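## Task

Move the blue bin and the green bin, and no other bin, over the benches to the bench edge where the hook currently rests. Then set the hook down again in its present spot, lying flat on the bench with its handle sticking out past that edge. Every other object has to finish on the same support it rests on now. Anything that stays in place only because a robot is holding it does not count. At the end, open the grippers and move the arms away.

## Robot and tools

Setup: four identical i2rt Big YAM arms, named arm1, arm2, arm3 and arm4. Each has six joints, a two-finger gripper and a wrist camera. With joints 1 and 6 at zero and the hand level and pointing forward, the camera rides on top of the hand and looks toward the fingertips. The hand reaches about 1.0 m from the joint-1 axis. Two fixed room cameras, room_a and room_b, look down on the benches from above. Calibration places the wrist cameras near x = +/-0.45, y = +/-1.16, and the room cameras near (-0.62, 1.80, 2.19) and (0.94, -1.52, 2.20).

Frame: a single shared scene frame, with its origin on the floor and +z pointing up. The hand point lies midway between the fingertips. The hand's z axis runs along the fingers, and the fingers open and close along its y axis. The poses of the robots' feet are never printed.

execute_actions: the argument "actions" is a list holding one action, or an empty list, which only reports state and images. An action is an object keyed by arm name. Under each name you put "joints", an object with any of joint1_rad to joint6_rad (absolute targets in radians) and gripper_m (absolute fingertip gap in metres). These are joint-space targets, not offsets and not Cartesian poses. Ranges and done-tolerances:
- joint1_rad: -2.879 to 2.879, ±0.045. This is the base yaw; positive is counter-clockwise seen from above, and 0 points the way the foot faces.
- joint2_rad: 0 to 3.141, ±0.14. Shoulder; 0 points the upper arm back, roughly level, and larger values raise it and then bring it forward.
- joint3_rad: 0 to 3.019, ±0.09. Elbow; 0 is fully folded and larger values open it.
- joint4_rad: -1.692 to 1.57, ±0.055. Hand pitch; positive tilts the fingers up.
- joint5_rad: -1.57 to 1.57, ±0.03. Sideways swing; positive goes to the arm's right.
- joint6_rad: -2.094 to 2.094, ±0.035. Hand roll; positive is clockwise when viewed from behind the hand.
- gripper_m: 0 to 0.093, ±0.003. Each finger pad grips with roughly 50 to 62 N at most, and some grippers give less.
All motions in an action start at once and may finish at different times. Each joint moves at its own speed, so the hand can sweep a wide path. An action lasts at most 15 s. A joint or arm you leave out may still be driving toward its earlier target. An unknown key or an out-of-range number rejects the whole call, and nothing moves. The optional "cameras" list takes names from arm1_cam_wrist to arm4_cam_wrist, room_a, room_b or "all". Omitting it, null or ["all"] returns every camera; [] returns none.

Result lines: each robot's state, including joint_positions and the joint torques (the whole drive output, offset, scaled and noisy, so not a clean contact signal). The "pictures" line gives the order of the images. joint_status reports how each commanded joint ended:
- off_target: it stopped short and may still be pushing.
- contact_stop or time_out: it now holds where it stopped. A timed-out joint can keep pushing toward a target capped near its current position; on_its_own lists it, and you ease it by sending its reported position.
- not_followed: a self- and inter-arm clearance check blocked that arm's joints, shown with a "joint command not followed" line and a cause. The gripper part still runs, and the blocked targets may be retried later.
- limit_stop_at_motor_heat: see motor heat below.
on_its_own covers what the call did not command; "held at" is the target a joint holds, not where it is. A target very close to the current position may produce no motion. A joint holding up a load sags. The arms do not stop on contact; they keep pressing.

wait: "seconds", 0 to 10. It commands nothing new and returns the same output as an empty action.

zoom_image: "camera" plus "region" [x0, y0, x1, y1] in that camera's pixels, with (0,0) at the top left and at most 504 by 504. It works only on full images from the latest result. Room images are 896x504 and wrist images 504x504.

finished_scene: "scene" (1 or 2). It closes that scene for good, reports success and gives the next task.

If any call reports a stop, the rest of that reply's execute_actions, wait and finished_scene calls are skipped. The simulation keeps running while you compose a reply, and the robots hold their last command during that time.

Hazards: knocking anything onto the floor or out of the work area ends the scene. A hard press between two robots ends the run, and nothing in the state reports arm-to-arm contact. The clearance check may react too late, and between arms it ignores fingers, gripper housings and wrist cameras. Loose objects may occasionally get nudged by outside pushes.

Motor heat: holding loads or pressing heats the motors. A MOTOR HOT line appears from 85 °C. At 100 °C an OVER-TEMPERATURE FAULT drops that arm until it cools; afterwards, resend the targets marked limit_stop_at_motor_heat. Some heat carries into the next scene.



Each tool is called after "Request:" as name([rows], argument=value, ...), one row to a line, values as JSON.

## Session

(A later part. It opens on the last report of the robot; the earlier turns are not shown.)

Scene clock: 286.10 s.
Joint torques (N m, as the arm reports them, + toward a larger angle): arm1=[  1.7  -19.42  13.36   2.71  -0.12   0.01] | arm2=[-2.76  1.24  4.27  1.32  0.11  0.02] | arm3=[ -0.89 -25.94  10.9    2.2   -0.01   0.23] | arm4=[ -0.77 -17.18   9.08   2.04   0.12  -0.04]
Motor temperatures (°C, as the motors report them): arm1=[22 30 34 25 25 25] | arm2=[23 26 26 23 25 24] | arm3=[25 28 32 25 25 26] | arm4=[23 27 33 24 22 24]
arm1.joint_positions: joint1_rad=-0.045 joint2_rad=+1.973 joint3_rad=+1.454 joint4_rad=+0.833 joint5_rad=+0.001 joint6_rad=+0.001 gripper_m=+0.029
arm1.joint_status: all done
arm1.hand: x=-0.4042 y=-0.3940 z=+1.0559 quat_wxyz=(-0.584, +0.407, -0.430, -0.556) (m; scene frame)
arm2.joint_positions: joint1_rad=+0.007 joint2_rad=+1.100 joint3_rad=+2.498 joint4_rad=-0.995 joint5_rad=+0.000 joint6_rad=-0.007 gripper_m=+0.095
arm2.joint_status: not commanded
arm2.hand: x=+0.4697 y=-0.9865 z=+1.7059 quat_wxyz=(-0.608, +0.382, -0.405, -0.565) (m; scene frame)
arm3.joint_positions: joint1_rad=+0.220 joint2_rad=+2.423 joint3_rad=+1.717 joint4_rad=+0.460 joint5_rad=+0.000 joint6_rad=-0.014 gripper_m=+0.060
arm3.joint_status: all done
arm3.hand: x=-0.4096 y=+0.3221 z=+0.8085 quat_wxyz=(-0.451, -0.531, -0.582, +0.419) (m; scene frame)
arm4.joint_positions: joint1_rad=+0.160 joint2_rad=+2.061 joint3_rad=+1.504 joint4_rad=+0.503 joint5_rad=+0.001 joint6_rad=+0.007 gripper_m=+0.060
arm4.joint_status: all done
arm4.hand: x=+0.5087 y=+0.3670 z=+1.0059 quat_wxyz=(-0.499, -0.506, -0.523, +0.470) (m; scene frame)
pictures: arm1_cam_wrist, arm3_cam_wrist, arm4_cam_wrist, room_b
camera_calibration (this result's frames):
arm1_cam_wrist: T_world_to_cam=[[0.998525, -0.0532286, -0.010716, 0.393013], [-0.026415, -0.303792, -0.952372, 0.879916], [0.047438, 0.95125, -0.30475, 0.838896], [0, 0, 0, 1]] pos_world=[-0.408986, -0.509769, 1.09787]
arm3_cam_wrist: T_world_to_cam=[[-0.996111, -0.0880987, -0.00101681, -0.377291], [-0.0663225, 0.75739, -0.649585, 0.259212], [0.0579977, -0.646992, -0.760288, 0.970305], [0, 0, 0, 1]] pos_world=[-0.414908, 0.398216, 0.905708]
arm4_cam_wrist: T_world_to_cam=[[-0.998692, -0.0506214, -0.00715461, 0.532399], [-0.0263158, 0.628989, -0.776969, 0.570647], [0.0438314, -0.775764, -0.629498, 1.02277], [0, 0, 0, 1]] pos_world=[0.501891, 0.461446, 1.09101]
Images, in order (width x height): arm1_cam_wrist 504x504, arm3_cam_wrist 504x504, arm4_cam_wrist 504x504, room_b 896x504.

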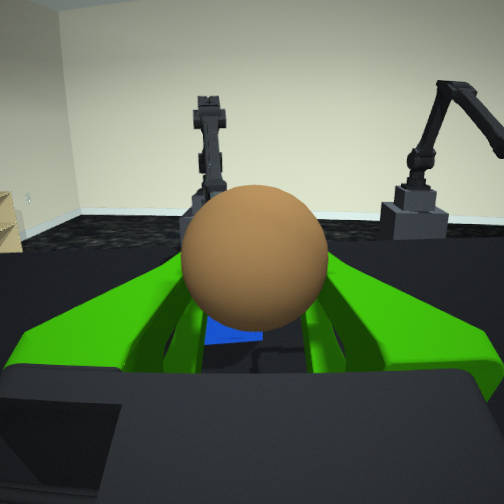

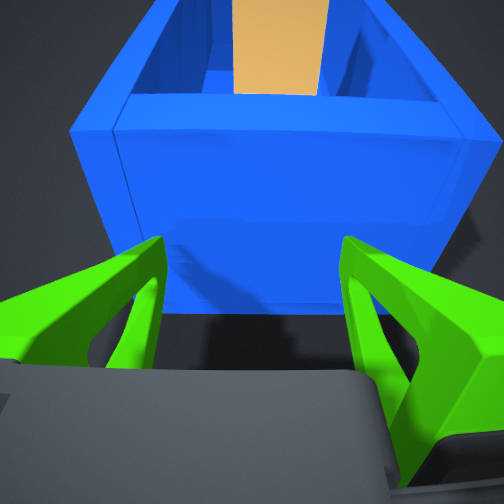

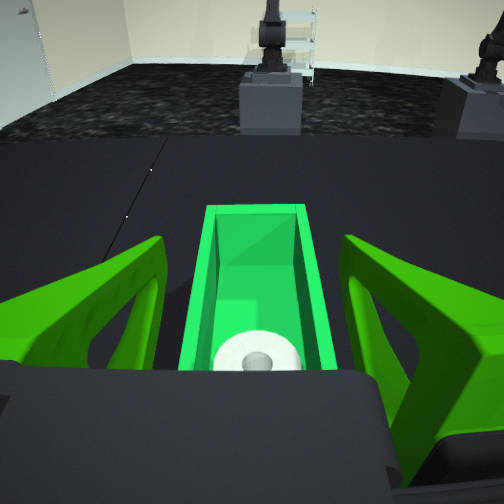

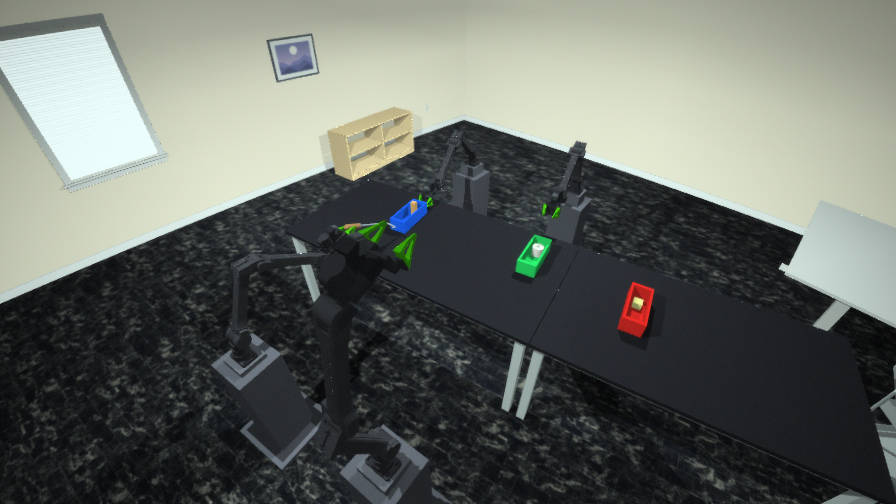

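Request:
execute_actions([
  {"arm1":{"joints":{"joint6_rad":1.57,"joint4_rad":0.53,"joint5_rad":0.5,"joint1_rad":0.05}},"arm3":{"joints":{"joint2_rad":2.547,"joint3_rad":2.005,"joint4_rad":0.378}},"arm4":{"joints":{"joint1_rad":0.10,"joint3_rad":2.40,"joint4_rad":-0.50,"gripper_m":0.05}},"arm2":{"joints":{"joint1_rad":-0.6}}},
])

Scene clock: 305.90 s.
Joint torques (N m, as the arm reports them, + toward a larger angle): arm1=[  1.52 -19.33  13.38   2.45  -0.04   0.39] | arm2=[-2.58  1.    4.31  1.35  0.14  0.02] | arm3=[ -0.79 -27.57  11.6    2.17  -0.01   0.23] | arm4=[ -0.11 -17.79  11.77   1.67   0.13  -0.03]
Motor temperatures (°C, as the motors report them): arm1=[22 31 36 26 25 25] | arm2=[23 26 26 23 25 24] | arm3=[25 29 33 25 25 26] | arm4=[23 27 34 24 22 24]
arm1.joint_positions: joint1_rad=+0.045 joint2_rad=+1.974 joint3_rad=+1.454 joint4_rad=+0.509 joint5_rad=+0.500 joint6_rad=+1.524 gripper_m=+0.029
arm1.joint_status: joint6_rad time_out (moved +1.523 of +1.569); the others done
arm1.on_its_own: joint6_rad reads +1.524 and still pushes toward +1.570 since a time_out
arm1.hand: x=-0.3938 y=-0.4002 z=+0.9774 quat_wxyz=(-0.178, -0.144, -0.700, -0.677) (m; scene frame)
arm2.joint_positions: joint1_rad=-0.594 joint2_rad=+1.100 joint3_rad=+2.498 joint4_rad=-0.995 joint5_rad=+0.000 joint6_rad=-0.007 gripper_m=+0.095
arm2.joint_status: all done
arm2.hand: x=+0.5817 y=-1.0297 z=+1.7064 quat_wxyz=(-0.750, +0.248, -0.498, -0.358) (m; scene frame)
arm3.joint_positions: joint1_rad=+0.220 joint2_rad=+2.542 joint3_rad=+1.948 joint4_rad=+0.387 joint5_rad=+0.000 joint6_rad=-0.014 gripper_m=+0.060
arm3.joint_status: all done
arm3.hand: x=-0.4056 y=+0.2731 z=+0.8112 quat_wxyz=(-0.462, -0.523, -0.573, +0.430) (m; scene frame)
arm4.joint_positions: joint1_rad=+0.094 joint2_rad=+2.072 joint3_rad=+2.360 joint4_rad=-0.486 joint5_rad=+0.001 joint6_rad=+0.007 gripper_m=+0.050
arm4.joint_status: all done
arm4.hand: x=+0.4509 y=+0.3243 z=+1.2789 quat_wxyz=(-0.446, -0.557, -0.539, +0.448) (m; scene frame)
pictures: arm1_cam_wrist, arm2_cam_wrist, arm3_cam_wrist, arm4_cam_wrist, room_a, room_b
camera_calibration (this result's frames):
arm1_cam_wrist: T_world_to_cam=[[0.0323207, -0.0431653, -0.998545, 0.970464], [-0.98798, -0.15248, -0.0253873, -0.420608], [-0.151162, 0.987364, -0.0475747, 0.505239], [0, 0, 0, 1]] pos_world=[-0.370545, -0.521099, 0.98241]
arm2_cam_wrist: T_world_to_cam=[[0.78355, -0.621326, 0.00193103, -1.09552], [-0.139689, -0.179188, -0.973847, 1.56345], [0.605423, 0.762788, -0.227195, 0.942981], [0, 0, 0, 1]] pos_world=[0.505891, -1.11982, 1.73892]
arm3_cam_wrist: T_world_to_cam=[[-0.996125, -0.0879416, -0.000768307, -0.377866], [-0.0640459, 0.731387, -0.678949, 0.330205], [0.0602698, -0.676269, -0.734185, 0.928159], [0, 0, 0, 1]] pos_world=[-0.411194, 0.352947, 0.905343]
arm4_cam_wrist: T_world_to_cam=[[-0.999848, 0.015751, -0.0074248, 0.453794], [0.0166028, 0.73375, -0.679217, 0.629732], [-0.00525038, -0.679237, -0.7339, 1.28836], [0, 0, 0, 1]] pos_world=[0.450035, 0.405887, 1.37662]
Images, in order (width x height): arm1_cam_wrist 504x504, arm2_cam_wrist 504x504, arm3_cam_wrist 504x504, arm4_cam_wrist 504x504, room_a 896x504, room_b 896x504.

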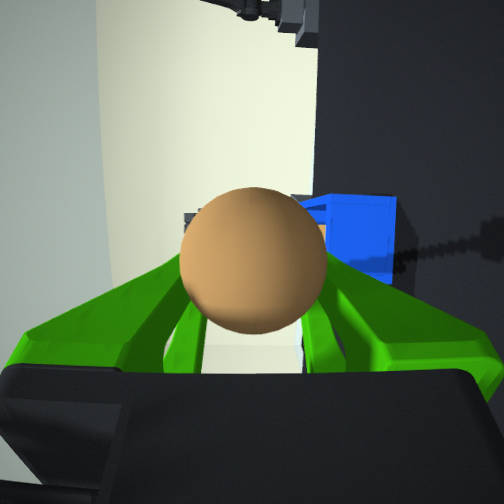

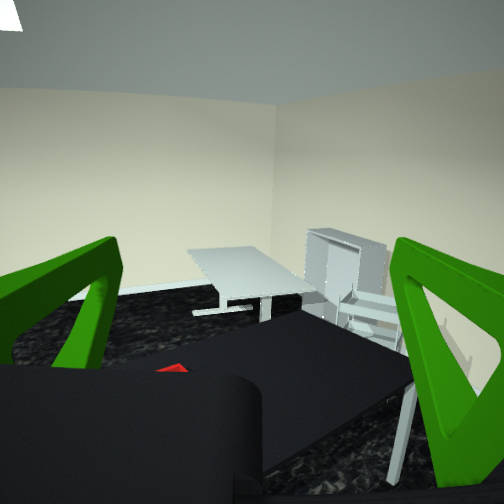

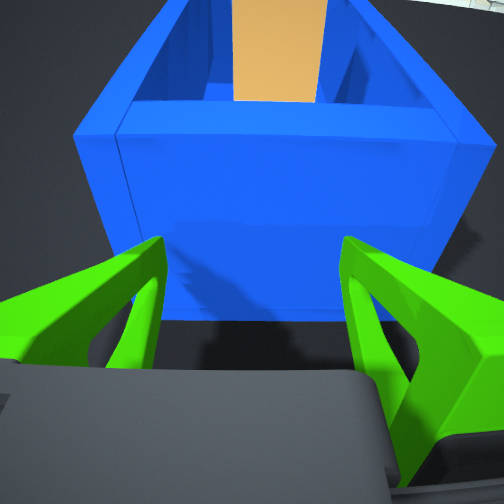

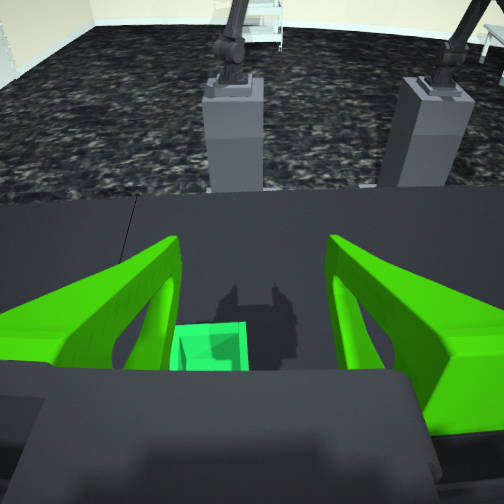

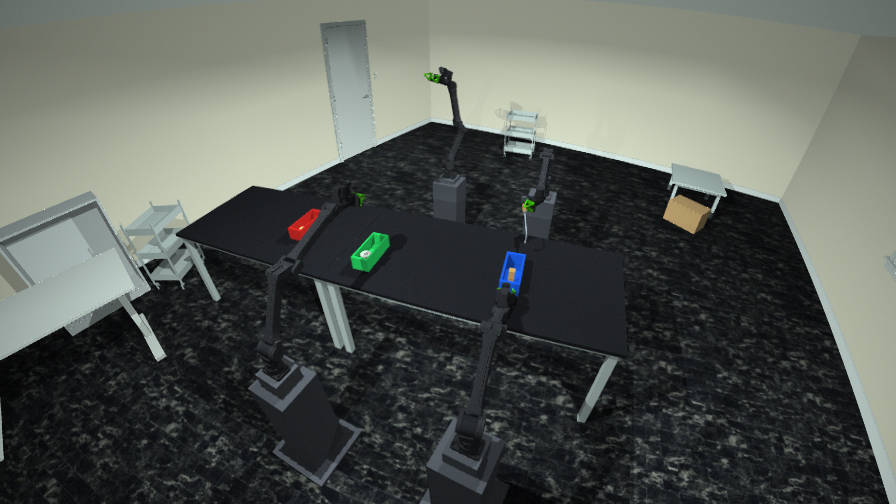

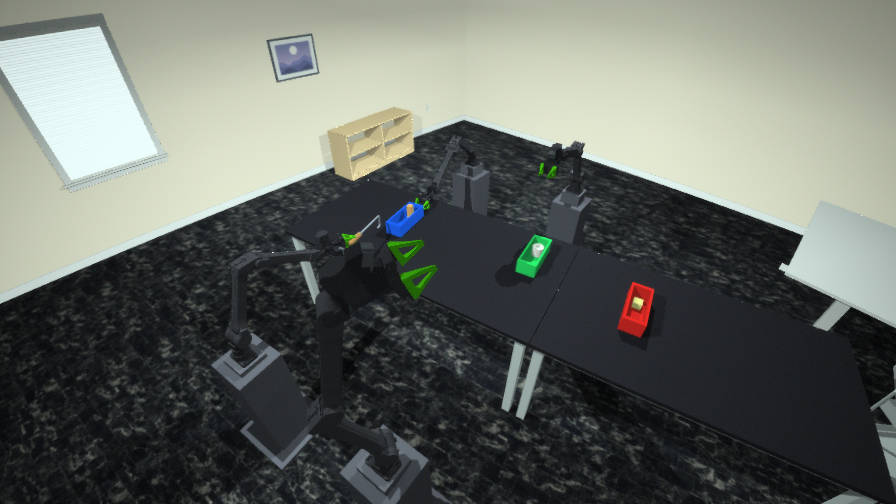

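Request:
zoom_image(camera="room_a", region=[460, 180, 600, 310])

Request:
zoom_image(camera="room_b", region=[320, 180, 460, 270])

Region (460, 180, 600, 310) of room_a's 896x504 image, scaled by 3.600, with more detail than that image has; it fills the top 468 rows of this view, and the rest is white.

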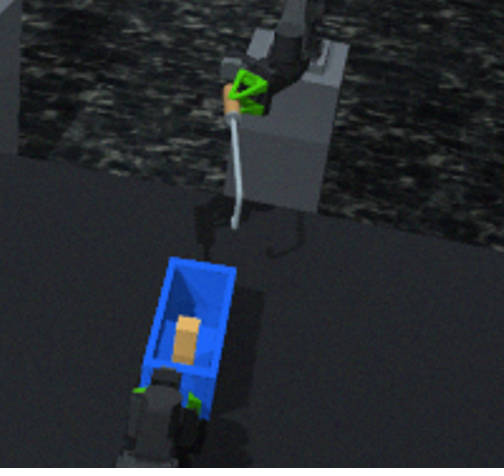

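Region (320, 180, 460, 270) of room_b's 896x504 image, scaled by 3.600, with more detail than that image has; it fills the top 324 rows of this view, and the rest is white.

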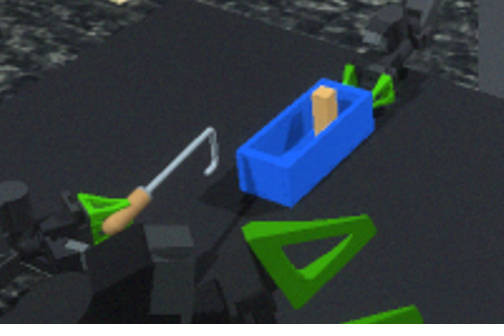

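Request:
execute_actions([
  {"arm1":{"joints":{"joint1_rad":0.065,"joint3_rad":2.08,"joint4_rad":0.415,"joint5_rad":0.667}},"arm3":{"joints":{"joint2_rad":2.38,"joint3_rad":1.90}},"arm4":{"joints":{"joint1_rad":0.112,"joint2_rad":2.45}},"arm2":{"joints":{"joint1_rad":0.35,"joint2_rad":1.5,"joint3_rad":1.6,"joint4_rad":-0.3}}},
])

Scene clock: 335.60 s.
Joint torques (N m, as the arm reports them, + toward a larger angle): arm1=[  1.3  -20.65  17.32   2.61  -0.37   0.29] | arm2=[ -1.34 -12.09  13.81   2.16   0.17  -0.05] | arm3=[ -0.83 -25.62   8.73   2.32  -0.01   0.23] | arm4=[ -0.36 -22.79  11.93   2.13   0.12  -0.07]
Motor temperatures (°C, as the motors report them): arm1=[22 31 38 26 25 25] | arm2=[23 26 27 24 25 24] | arm3=[25 30 34 25 25 26] | arm4=[23 28 36 24 22 24]
arm1.joint_positions: joint1_rad=+0.064 joint2_rad=+1.977 joint3_rad=+2.013 joint4_rad=+0.383 joint5_rad=+0.669 joint6_rad=+1.535 gripper_m=+0.029
arm1.joint_status: all done
arm1.on_its_own: joint6_rad reads +1.535 and still pushes toward +1.570 since a time_out
arm1.hand: x=-0.3851 y=-0.3775 z=+1.2671 quat_wxyz=(-0.171, -0.250, -0.532, -0.791) (m; scene frame)
arm2.joint_positions: joint1_rad=+0.344 joint2_rad=+1.493 joint3_rad=+1.585 joint4_rad=-0.310 joint5_rad=-0.002 joint6_rad=-0.005 gripper_m=+0.095
arm2.joint_status: all done
arm2.hand: x=+0.2736 y=-0.5395 z=+1.2242 quat_wxyz=(-0.375, +0.624, -0.473, -0.495) (m; scene frame)
arm3.joint_positions: joint1_rad=+0.220 joint2_rad=+2.364 joint3_rad=+1.894 joint4_rad=+0.384 joint5_rad=+0.000 joint6_rad=-0.014 gripper_m=+0.060
arm3.joint_status: all done
arm3.hand: x=-0.4067 y=+0.2783 z=+0.9412 quat_wxyz=(-0.496, -0.496, -0.544, +0.461) (m; scene frame)
arm4.joint_positions: joint1_rad=+0.107 joint2_rad=+2.453 joint3_rad=+2.363 joint4_rad=-0.503 joint5_rad=+0.001 joint6_rad=+0.007 gripper_m=+0.050
arm4.joint_status: all done
arm4.hand: x=+0.4648 y=+0.2546 z=+0.9354 quat_wxyz=(-0.333, -0.630, -0.620, +0.329) (m; scene frame)
pictures: arm1_cam_wrist, arm2_cam_wrist, arm3_cam_wrist, arm4_cam_wrist, room_a, room_b
camera_calibration (this result's frames):
arm1_cam_wrist: T_world_to_cam=[[-0.00413179, 0.376933, -0.926231, 1.31333], [-0.999986, 0.00157945, 0.00510356, -0.38633], [0.00338664, 0.926239, 0.376921, -0.00354433], [0, 0, 0, 1]] pos_world=[-0.380886, -0.491146, 1.21976]
arm2_cam_wrist: T_world_to_cam=[[0.964946, 0.262255, -0.0101055, -0.106792], [0.19073, -0.727185, -0.659411, 0.367719], [-0.180283, 0.634369, -0.751714, 1.43382], [0, 0, 0, 1]] pos_world=[0.291407, -0.614166, 1.31922]
arm3_cam_wrist: T_world_to_cam=[[-0.996174, -0.0873974, -0.0000429824, -0.379225], [-0.0564813, 0.64416, -0.762802, 0.520846], [0.0666946, -0.759881, -0.646632, 0.970645], [0, 0, 0, 1]] pos_world=[-0.413092, 0.368924, 1.02494]
arm4_cam_wrist: T_world_to_cam=[[-0.999957, 0.00247984, -0.00896958, 0.471186], [0.00542028, 0.938678, -0.344752, 0.0875002], [0.00756462, -0.344786, -0.938651, 1.0894], [0, 0, 0, 1]] pos_world=[0.462451, 0.292306, 1.05696]
Images, in order (width x height): arm1_cam_wrist 504x504, arm2_cam_wrist 504x504, arm3_cam_wrist 504x504, arm4_cam_wrist 504x504, room_a 896x504, room_b 896x504.

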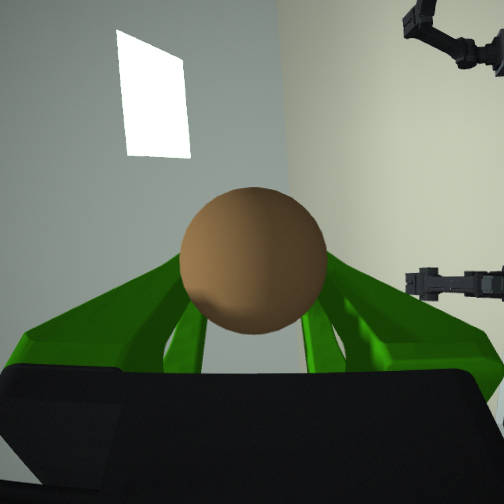

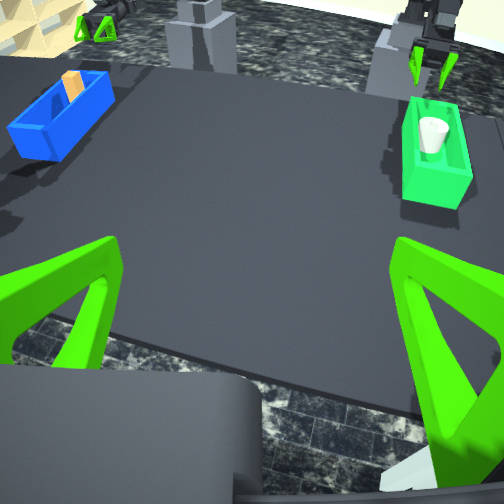

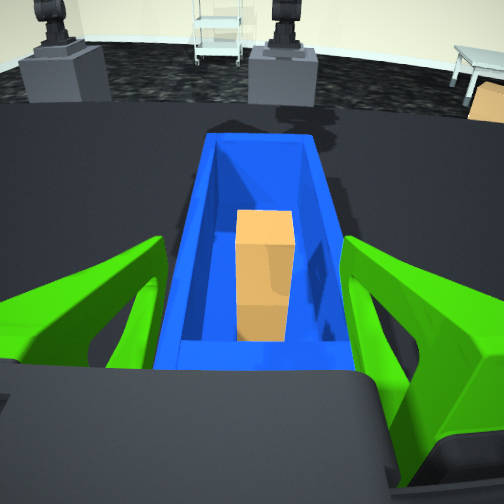

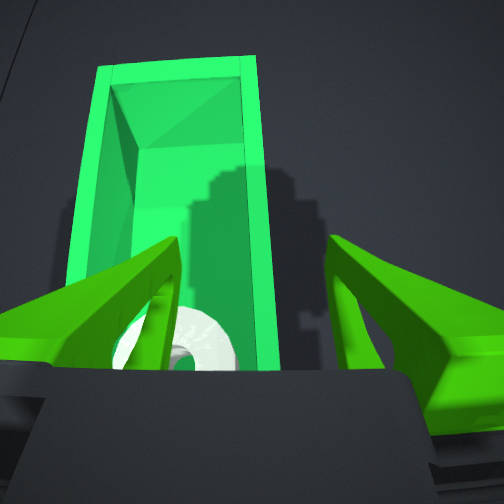

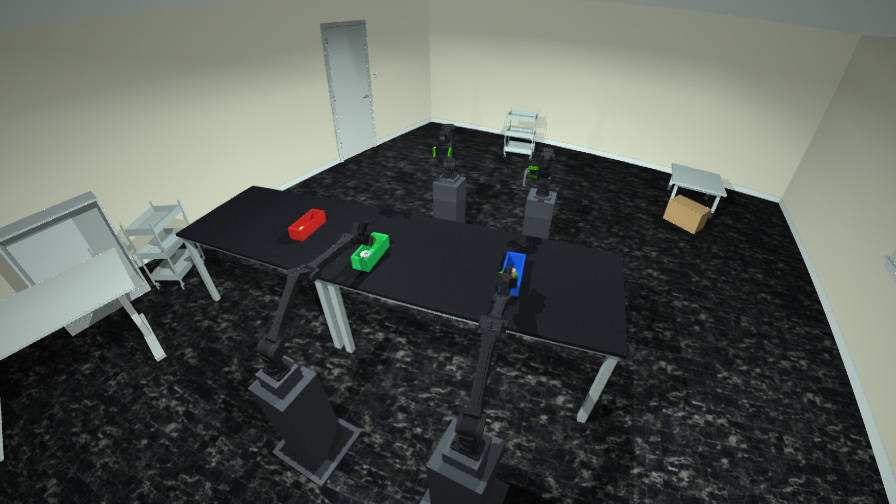

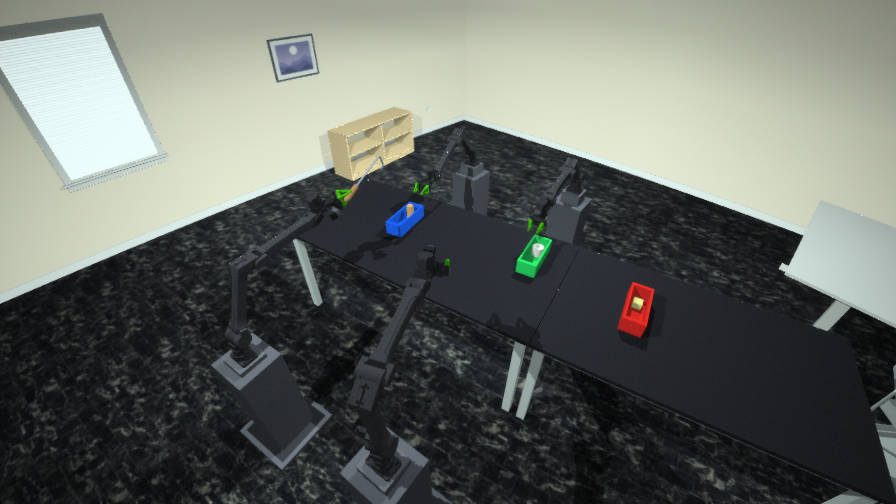

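Request:
execute_actions([
  {"arm1":{"joints":{"joint2_rad":2.315}},"arm4":{"joints":{"joint1_rad":0.10,"joint2_rad":2.50,"joint3_rad":2.66,"joint4_rad":-0.55,"gripper_m":0.04}},"arm2":{"joints":{"joint1_rad":0.5,"joint4_rad":-0.1}}},
], cameras=["arm2_cam_wrist","arm3_cam_wrist","arm4_cam_wrist","room_b"])

Scene clock: 347.90 s.
Joint torques (N m, as the arm reports them, + toward a larger angle): arm1=[  1.72 -28.91  16.31   3.08   0.01   0.23] | arm2=[ -2.1  -12.11  13.95   2.43   0.15  -0.01] | arm3=[ -0.8  -25.66   8.73   2.32  -0.01   0.23] | arm4=[ -1.77 -22.5   11.64   1.64   0.17  -0.02]
Motor temperatures (°C, as the motors report them): arm1=[22 32 40 26 25 25] | arm2=[23 27 29 24 25 24] | arm3=[25 30 33 25 25 26] | arm4=[23 29 37 24 22 24]
arm1.joint_positions: joint1_rad=+0.064 joint2_rad=+2.393 joint3_rad=+2.018 joint4_rad=+0.374 joint5_rad=+0.666 joint6_rad=+1.541 gripper_m=+0.030
arm1.joint_status: all done
arm1.hand: x=-0.3924 y=-0.2780 z=+0.9139 quat_wxyz=(-0.222, -0.201, -0.682, -0.667) (m; scene frame)
arm2.joint_positions: joint1_rad=+0.501 joint2_rad=+1.493 joint3_rad=+1.585 joint4_rad=-0.121 joint5_rad=-0.001 joint6_rad=-0.005 gripper_m=+0.095
arm2.joint_status: all done
arm2.hand: x=+0.1705 y=-0.5704 z=+1.2708 quat_wxyz=(-0.374, +0.607, -0.390, -0.583) (m; scene frame)
arm3.joint_positions: joint1_rad=+0.220 joint2_rad=+2.364 joint3_rad=+1.894 joint4_rad=+0.384 joint5_rad=+0.000 joint6_rad=-0.014 gripper_m=+0.060
arm3.joint_status: not commanded
arm3.hand: x=-0.4067 y=+0.2783 z=+0.9412 quat_wxyz=(-0.496, -0.496, -0.544, +0.461) (m; scene frame)
arm4.joint_positions: joint1_rad=+0.107 joint2_rad=+2.491 joint3_rad=+2.624 joint4_rad=-0.540 joint5_rad=+0.001 joint6_rad=+0.007 gripper_m=+0.040
arm4.joint_status: all done
arm4.hand: x=+0.4639 y=+0.2271 z=+1.0480 quat_wxyz=(-0.390, -0.597, -0.586, +0.385) (m; scene frame)
pictures: arm2_cam_wrist, arm3_cam_wrist, arm4_cam_wrist, room_b
camera_calibration (this result's frames):
arm2_cam_wrist: T_world_to_cam=[[0.911509, 0.411076, -0.0129399, 0.0988562], [0.24295, -0.563564, -0.789539, 0.64547], [-0.331853, 0.716528, -0.613564, 1.36701], [0, 0, 0, 1]] pos_world=[0.206721, -0.656374, 1.34965]
arm3_cam_wrist: T_world_to_cam=[[-0.996174, -0.0873974, -0.0000429824, -0.379225], [-0.0564813, 0.64416, -0.762802, 0.520846], [0.0666946, -0.759881, -0.646632, 0.970645], [0, 0, 0, 1]] pos_world=[-0.413092, 0.368924, 1.02494]
arm4_cam_wrist: T_world_to_cam=[[-0.999963, 0.00218889, -0.00829266, 0.470664], [0.00613225, 0.858451, -0.512859, 0.346169], [0.00599625, -0.512891, -0.858433, 1.14046], [0, 0, 0, 1]] pos_world=[0.461685, 0.286733, 1.16045]
Images, in order (width x height): arm2_cam_wrist 504x504, arm3_cam_wrist 504x504, arm4_cam_wrist 504x504, room_b 896x504.

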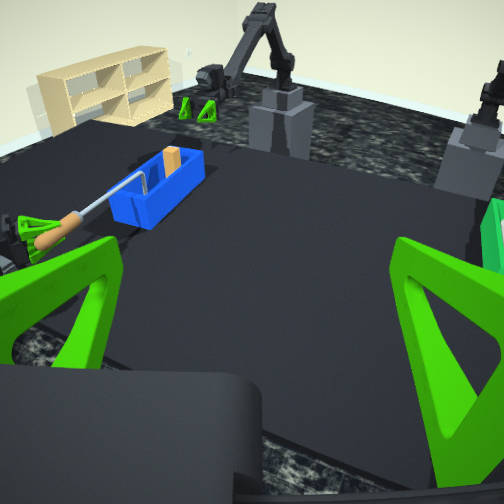

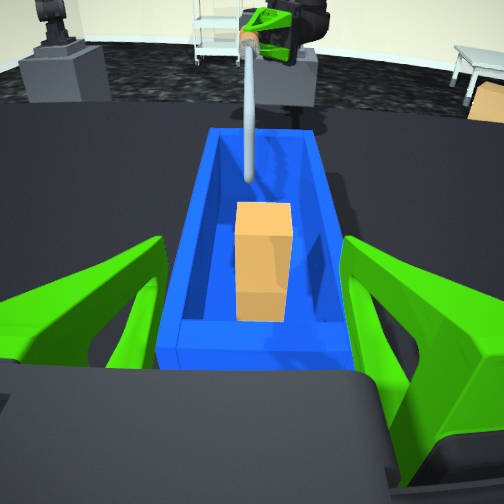

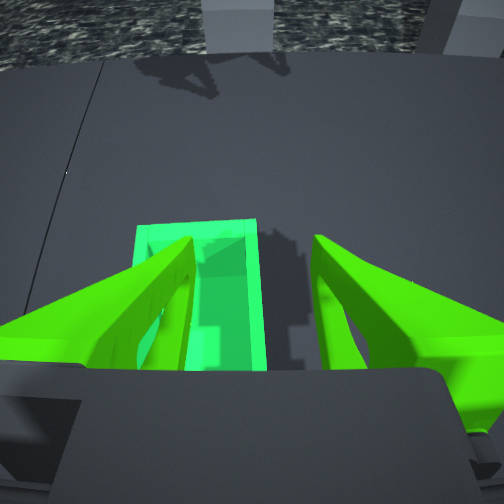

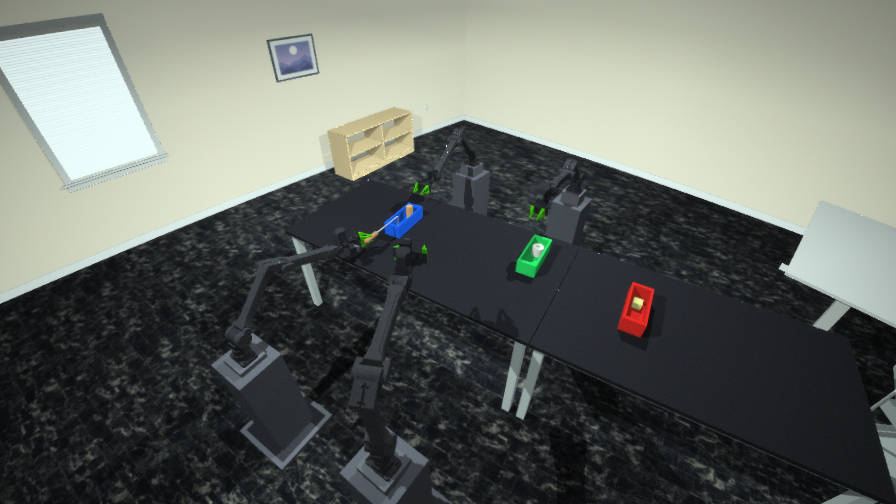

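Request:
execute_actions([
  {"arm1":{"joints":{"joint2_rad":2.15,"joint3_rad":1.74,"joint4_rad":0.455}},"arm4":{"joints":{"joint2_rad":2.705}},"arm3":{"joints":{"joint2_rad":2.2,"joint3_rad":1.7}}},
], cameras=["arm2_cam_wrist","arm3_cam_wrist","arm4_cam_wrist"])

Scene clock: 366.07 s.
Joint torques (N m, as the arm reports them, + toward a larger angle): arm1=[  1.25 -23.73  13.08   3.06   0.03   0.25] | arm2=[ -2.53 -12.27  13.91   2.47   0.14  -0.03] | arm3=[ -0.77 -25.57   8.02   2.3   -0.01   0.23] | arm4=[ -1.1  -22.84  10.13   1.7    0.04   0.  ]
Motor temperatures (°C, as the motors report them): arm1=[22 36 41 26 25 25] | arm2=[23 27 31 24 25 24] | arm3=[25 30 33 25 25 26] | arm4=[23 29 37 24 22 24]
arm1.joint_positions: joint1_rad=+0.064 joint2_rad=+2.193 joint3_rad=+1.709 joint4_rad=+0.413 joint5_rad=+0.666 joint6_rad=+1.540 gripper_m=+0.030
arm1.joint_status: all done
arm1.hand: x=-0.3884 y=-0.3435 z=+0.9226 quat_wxyz=(-0.231, -0.191, -0.705, -0.643) (m; scene frame)
arm2.joint_positions: joint1_rad=+0.501 joint2_rad=+1.493 joint3_rad=+1.585 joint4_rad=-0.121 joint5_rad=-0.001 joint6_rad=-0.005 gripper_m=+0.095
arm2.joint_status: not commanded
arm2.hand: x=+0.1705 y=-0.5704 z=+1.2708 quat_wxyz=(-0.374, +0.607, -0.390, -0.583) (m; scene frame)
arm3.joint_positions: joint1_rad=+0.220 joint2_rad=+2.202 joint3_rad=+1.703 joint4_rad=+0.384 joint5_rad=+0.000 joint6_rad=-0.014 gripper_m=+0.060
arm3.joint_status: all done
arm3.hand: x=-0.4105 y=+0.3233 z=+0.9728 quat_wxyz=(-0.488, -0.502, -0.551, +0.454) (m; scene frame)
arm4.joint_positions: joint1_rad=+0.106 joint2_rad=+2.703 joint3_rad=+2.644 joint4_rad=-0.538 joint5_rad=+0.002 joint6_rad=+0.002 gripper_m=+0.040
arm4.joint_status: all done
arm4.hand: x=+0.4637 y=+0.2185 z=+0.8571 quat_wxyz=(-0.330, -0.630, -0.621, +0.329) (m; scene frame)
pictures: arm2_cam_wrist, arm3_cam_wrist, arm4_cam_wrist
camera_calibration (this result's frames):
arm2_cam_wrist: T_world_to_cam=[[0.911509, 0.411076, -0.0129399, 0.0988562], [0.24295, -0.563564, -0.789539, 0.64547], [-0.331853, 0.716528, -0.613564, 1.36701], [0, 0, 0, 1]] pos_world=[0.206721, -0.656374, 1.34965]
arm3_cam_wrist: T_world_to_cam=[[-0.996162, -0.0875336, -0.000207991, -0.378912], [-0.0583347, 0.665637, -0.743993, 0.48981], [0.0652628, -0.741125, -0.668188, 1.03982], [0, 0, 0, 1]] pos_world=[-0.416746, 0.411432, 1.05913]
arm4_cam_wrist: T_world_to_cam=[[-0.999988, 0.00261421, -0.00412701, 0.4653], [0.00386307, 0.940259, -0.340437, 0.0910167], [0.00299049, -0.340449, -0.940258, 1.00603], [0, 0, 0, 1]] pos_world=[0.461935, 0.255707, 0.978836]
Images, in order (width x height): arm2_cam_wrist 504x504, arm3_cam_wrist 504x504, arm4_cam_wrist 504x504.

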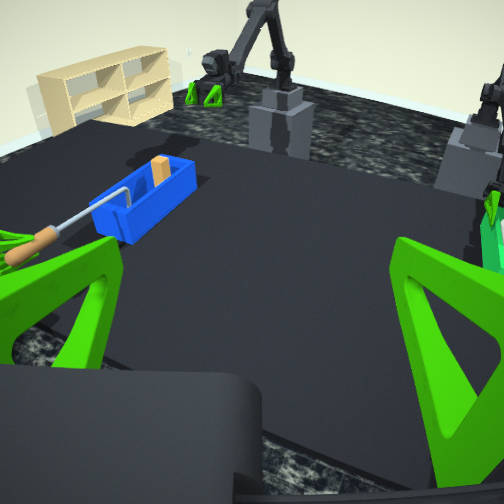

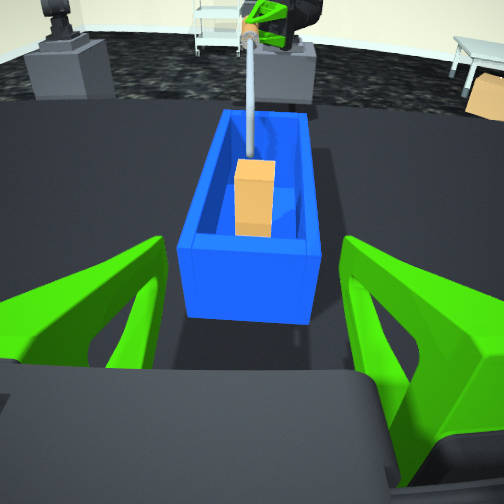

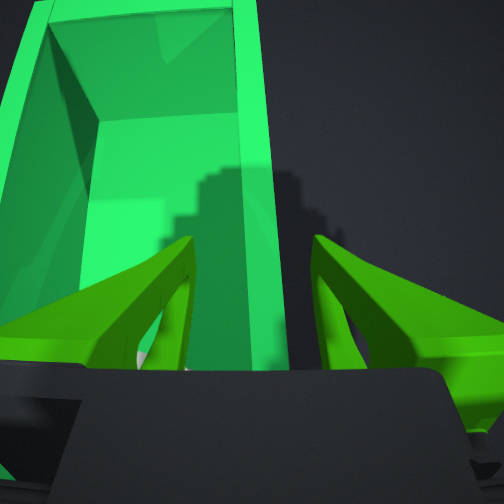

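Request:
execute_actions([
  {"arm1":{"joints":{"joint2_rad":1.775,"joint3_rad":1.295,"joint4_rad":0.395}},"arm4":{"joints":{"joint2_rad":2.735,"joint4_rad":-0.57}},"arm2":{"joints":{"joint1_rad":0.7,"joint4_rad":-0.2}}},
], cameras=["arm2_cam_wrist","arm3_cam_wrist","arm4_cam_wrist"])

Scene clock: 372.73 s.
Joint torques (N m, as the arm reports them, + toward a larger angle): arm1=[  1.76 -17.15  12.09   2.5    0.13   0.2 ] | arm2=[ -1.48 -12.34  13.77   1.27   0.09  -0.03] | arm3=[ -0.79 -25.29   8.     2.32  -0.01   0.24] | arm4=[ -0.71 -22.41   9.99   1.6    0.08   0.04]
Motor temperatures (°C, as the motors report them): arm1=[22 35 40 26 25 25] | arm2=[23 27 32 24 25 24] | arm3=[25 30 32 25 25 26] | arm4=[23 30 36 24 22 24]
arm1.joint_positions: joint1_rad=+0.064 joint2_rad=+1.807 joint3_rad=+1.272 joint4_rad=+0.371 joint5_rad=+0.665 joint6_rad=+1.543 gripper_m=+0.030
arm1.joint_status: all done
arm1.hand: x=-0.3807 y=-0.4756 z=+0.9720 quat_wxyz=(-0.240, -0.179, -0.733, -0.611) (m; scene frame)
arm2.joint_positions: joint1_rad=+0.699 joint2_rad=+1.493 joint3_rad=+1.585 joint4_rad=-0.186 joint5_rad=+0.000 joint6_rad=-0.005 gripper_m=+0.095
arm2.joint_status: all done
arm2.hand: x=+0.0544 y=-0.6393 z=+1.2559 quat_wxyz=(-0.303, +0.661, -0.339, -0.597) (m; scene frame)
arm3.joint_positions: joint1_rad=+0.220 joint2_rad=+2.202 joint3_rad=+1.703 joint4_rad=+0.384 joint5_rad=+0.000 joint6_rad=-0.014 gripper_m=+0.060
arm3.joint_status: not commanded
arm3.hand: x=-0.4105 y=+0.3233 z=+0.9728 quat_wxyz=(-0.488, -0.502, -0.551, +0.454) (m; scene frame)
arm4.joint_positions: joint1_rad=+0.106 joint2_rad=+2.706 joint3_rad=+2.644 joint4_rad=-0.556 joint5_rad=+0.002 joint6_rad=+0.002 gripper_m=+0.040
arm4.joint_status: all done
arm4.hand: x=+0.4638 y=+0.2213 z=+0.8509 quat_wxyz=(-0.324, -0.634, -0.625, +0.322) (m; scene frame)
pictures: arm2_cam_wrist, arm3_cam_wrist, arm4_cam_wrist
camera_calibration (this result's frames):
arm2_cam_wrist: T_world_to_cam=[[0.813946, 0.580753, -0.0147481, 0.348885], [0.375896, -0.545848, -0.748833, 0.576031], [-0.442938, 0.603966, -0.662594, 1.36431], [0, 0, 0, 1]] pos_world=[0.103801, -0.712185, 1.34048]
arm3_cam_wrist: T_world_to_cam=[[-0.996162, -0.0875336, -0.000207991, -0.378912], [-0.0583347, 0.665637, -0.743993, 0.48981], [0.0652628, -0.741125, -0.668188, 1.03982], [0, 0, 0, 1]] pos_world=[-0.416746, 0.411432, 1.05913]
arm4_cam_wrist: T_world_to_cam=[[-0.999988, 0.00255453, -0.00421998, 0.465423], [0.00377397, 0.947073, -0.320997, 0.0683556], [0.00317663, -0.321009, -0.947071, 1.00258], [0, 0, 0, 1]] pos_world=[0.461974, 0.255911, 0.97342]
Images, in order (width x height): arm2_cam_wrist 504x504, arm3_cam_wrist 504x504, arm4_cam_wrist 504x504.

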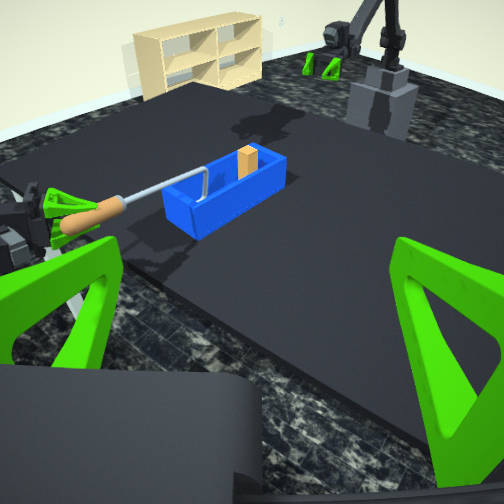

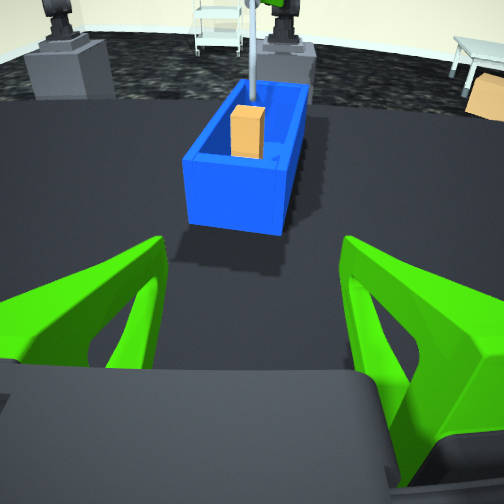

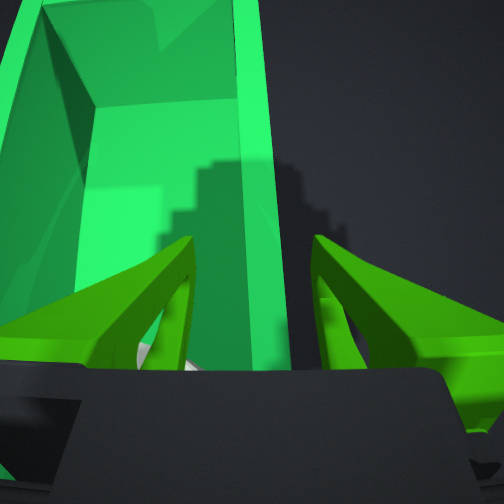

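Request:
execute_actions([
  {"arm1":{"joints":{"joint1_rad":0.09,"joint2_rad":1.42,"joint3_rad":0.96,"joint4_rad":0.215}},"arm4":{"joints":{"joint2_rad":2.765}},"arm2":{"joints":{"joint1_rad":0.8,"joint4_rad":-0.35}}},
], cameras=["arm2_cam_wrist","arm3_cam_wrist","arm4_cam_wrist","room_a"])

Scene clock: 380.10 s.
Joint torques (N m, as the arm reports them, + toward a larger angle): arm1=[  0.52 -12.44  12.27   2.3    0.19   0.19] | arm2=[ -2.33 -12.25  13.95   1.32   0.12  -0.04] | arm3=[ -0.8  -25.36   8.02   2.32  -0.01   0.22] | arm4=[ -1.2  -20.93  10.02   1.52   0.05   0.03]
Motor temperatures (°C, as the motors report them): arm1=[22 34 39 26 25 25] | arm2=[23 28 32 24 25 24] | arm3=[25 30 32 25 25 26] | arm4=[23 30 36 24 22 24]
arm1.joint_positions: joint1_rad=+0.091 joint2_rad=+1.455 joint3_rad=+0.935 joint4_rad=+0.195 joint5_rad=+0.666 joint6_rad=+1.545 gripper_m=+0.030
arm1.joint_status: all done
arm1.hand: x=-0.3884 y=-0.6099 z=+0.9780 quat_wxyz=(-0.249, -0.147, -0.780, -0.555) (m; scene frame)
arm2.joint_positions: joint1_rad=+0.805 joint2_rad=+1.493 joint3_rad=+1.585 joint4_rad=-0.336 joint5_rad=+0.000 joint6_rad=-0.005 gripper_m=+0.095
arm2.joint_status: all done
arm2.hand: x=+0.0019 y=-0.6900 z=+1.2202 quat_wxyz=(-0.247, +0.722, -0.323, -0.560) (m; scene frame)
arm3.joint_positions: joint1_rad=+0.220 joint2_rad=+2.202 joint3_rad=+1.703 joint4_rad=+0.384 joint5_rad=+0.000 joint6_rad=-0.014 gripper_m=+0.060
arm3.joint_status: not commanded
arm3.hand: x=-0.4105 y=+0.3233 z=+0.9728 quat_wxyz=(-0.488, -0.502, -0.551, +0.454) (m; scene frame)
arm4.joint_positions: joint1_rad=+0.106 joint2_rad=+2.720 joint3_rad=+2.645 joint4_rad=-0.556 joint5_rad=+0.002 joint6_rad=+0.001 gripper_m=+0.040
arm4.joint_status: all done
arm4.hand: x=+0.4639 y=+0.2223 z=+0.8376 quat_wxyz=(-0.319, -0.635, -0.627, +0.318) (m; scene frame)
pictures: arm2_cam_wrist, arm3_cam_wrist, arm4_cam_wrist, room_a
camera_calibration (this result's frames):
arm2_cam_wrist: T_world_to_cam=[[0.748446, 0.663029, -0.0148308, 0.477481], [0.501282, -0.580219, -0.641921, 0.386951], [-0.434217, 0.473009, -0.766628, 1.38465], [0, 0, 0, 1]] pos_world=[0.0498972, -0.747017, 1.31698]
arm3_cam_wrist: T_world_to_cam=[[-0.996162, -0.0875336, -0.000207991, -0.378912], [-0.0583347, 0.665637, -0.743993, 0.48981], [0.0652628, -0.741125, -0.668188, 1.03982], [0, 0, 0, 1]] pos_world=[-0.416746, 0.411432, 1.05913]
arm4_cam_wrist: T_world_to_cam=[[-0.999991, 0.00175573, -0.00389548, 0.465438], [0.00287008, 0.951394, -0.307964, 0.0516479], [0.00316544, -0.307972, -0.95139, 0.990969], [0, 0, 0, 1]] pos_world=[0.462149, 0.255236, 0.960516]
Images, in order (width x height): arm2_cam_wrist 504x504, arm3_cam_wrist 504x504, arm4_cam_wrist 504x504, room_a 896x504.

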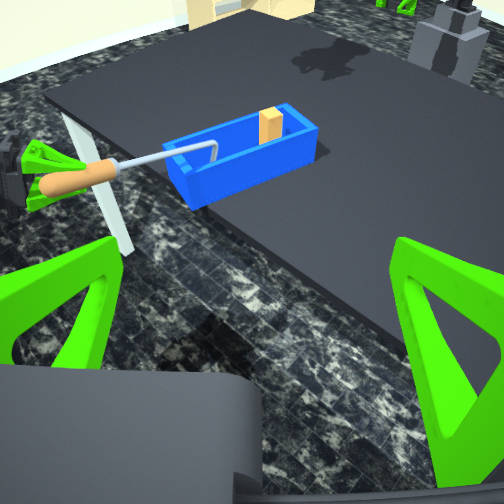

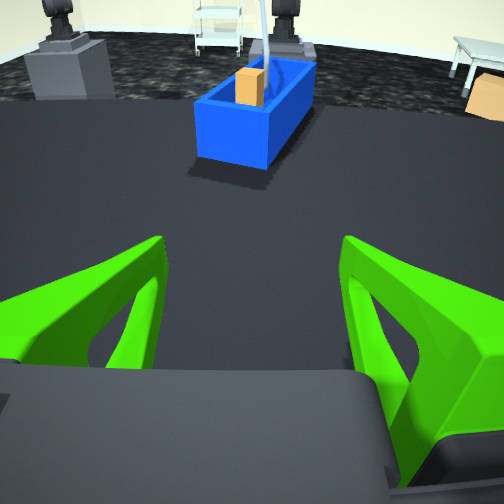

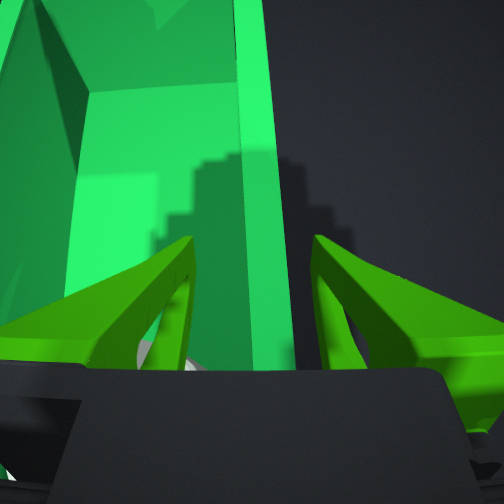

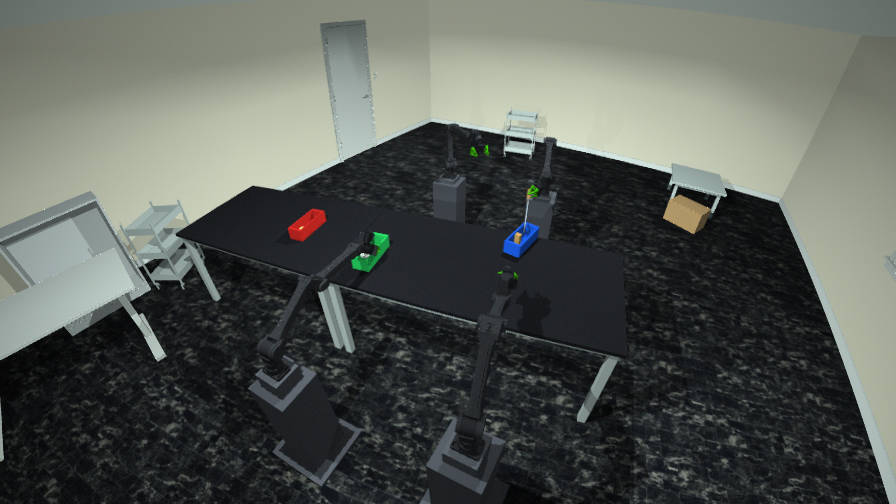

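Request:
execute_actions([
  {"arm1":{"joints":{"joint4_rad":0.62}},"arm4":{"joints":{"joint2_rad":2.0,"joint4_rad":0.5,"gripper_m":0.06}},"arm2":{"joints":{"joint1_rad":0.3,"joint5_rad":-0.43,"joint6_rad":1.57,"joint4_rad":0.3}},"arm3":{"joints":{"joint1_rad":0.35,"joint2_rad":1.6,"joint3_rad":1.4,"joint4_rad":0.2}}},
], cameras=["arm3_cam_wrist","room_a","room_b"])

Scene clock: 436.30 s.
Joint torques (N m, as the arm reports them, + toward a larger angle): arm1=[  0.9  -12.3   12.82   3.54  -0.02   0.23] | arm2=[ -2.16 -11.96  13.7    2.11   0.05  -0.05] | arm3=[ -0.44 -16.83   9.38   2.42   0.05   0.24] | arm4=[ -1.26 -15.66   8.28   0.72   0.05   0.04]
Motor temperatures (°C, as the motors report them): arm1=[22 31 38 26 26 25] | arm2=[23 28 34 24 25 24] | arm3=[25 31 32 25 25 26] | arm4=[23 30 36 24 22 24]
arm1.joint_positions: joint1_rad=+0.091 joint2_rad=+1.455 joint3_rad=+0.930 joint4_rad=+0.566 joint5_rad=+0.666 joint6_rad=+1.540 gripper_m=+0.030
arm1.joint_status: all done
arm1.hand: x=-0.3891 y=-0.5994 z=+1.0512 quat_wxyz=(-0.208, -0.197, -0.671, -0.684) (m; scene frame)
arm2.joint_positions: joint1_rad=+0.300 joint2_rad=+1.493 joint3_rad=+1.585 joint4_rad=+0.281 joint5_rad=-0.427 joint6_rad=+1.562 gripper_m=+0.095
arm2.joint_status: all done
arm2.hand: x=+0.2389 y=-0.5711 z=+1.3618 quat_wxyz=(+0.209, +0.237, -0.532, -0.786) (m; scene frame)
arm3.joint_positions: joint1_rad=+0.360 joint2_rad=+1.601 joint3_rad=+1.394 joint4_rad=+0.204 joint5_rad=-0.001 joint6_rad=-0.014 gripper_m=+0.060
arm3.joint_status: all done
arm3.hand: x=-0.3248 y=+0.4976 z=+1.2150 quat_wxyz=(-0.550, -0.439, -0.555, +0.444) (m; scene frame)
arm4.joint_positions: joint1_rad=+0.106 joint2_rad=+2.003 joint3_rad=+2.634 joint4_rad=+0.500 joint5_rad=+0.002 joint6_rad=+0.001 gripper_m=+0.060
arm4.joint_status: all done
arm4.hand: x=+0.4600 y=+0.5370 z=+1.6830 quat_wxyz=(-0.688, -0.160, -0.152, +0.691) (m; scene frame)
pictures: arm3_cam_wrist, room_a, room_b
camera_calibration (this result's frames):
arm3_cam_wrist: T_world_to_cam=[[-0.973981, -0.22663, 0.00081799, -0.203037], [-0.132417, 0.566148, -0.813598, 0.668984], [0.183923, -0.792537, -0.581427, 1.28395], [0, 0, 0, 1]] pos_world=[-0.345317, 0.592822, 1.29097]
Images, in order (width x height): arm3_cam_wrist 504x504, room_a 896x504, room_b 896x504.

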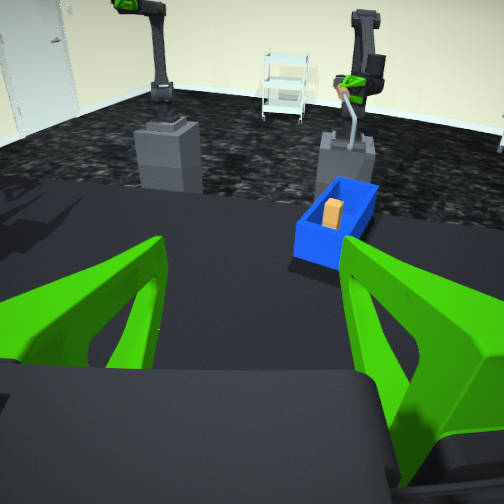

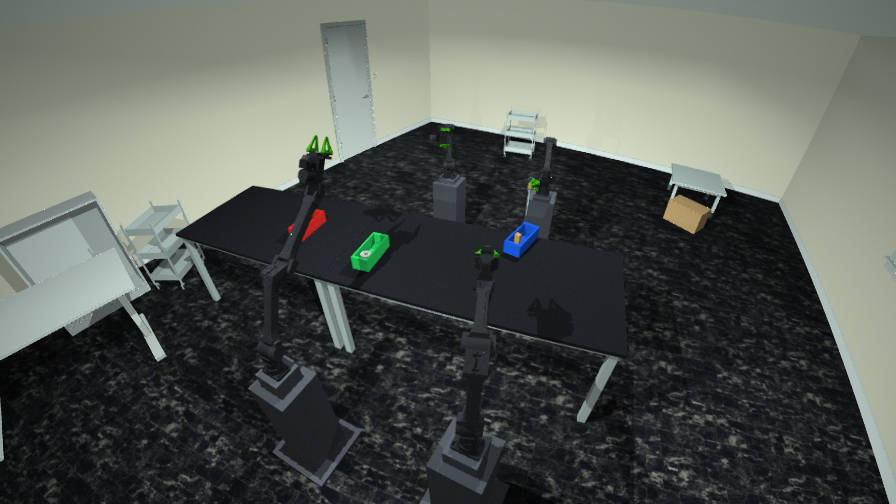

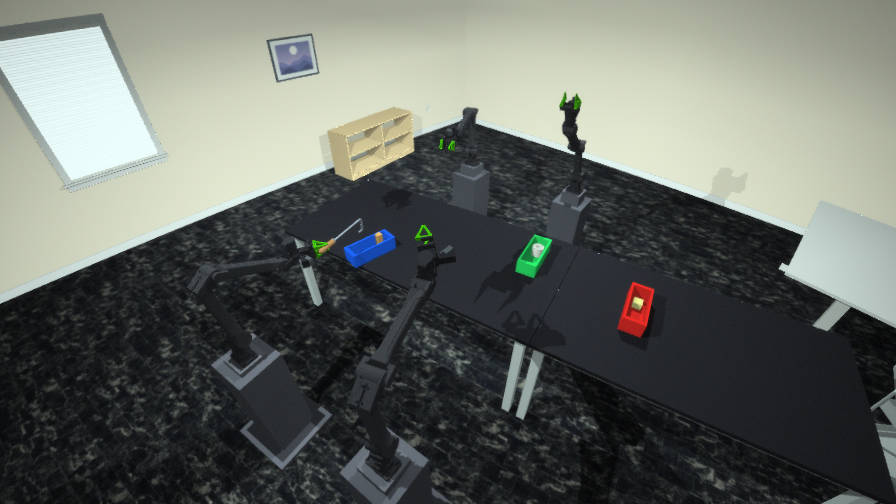

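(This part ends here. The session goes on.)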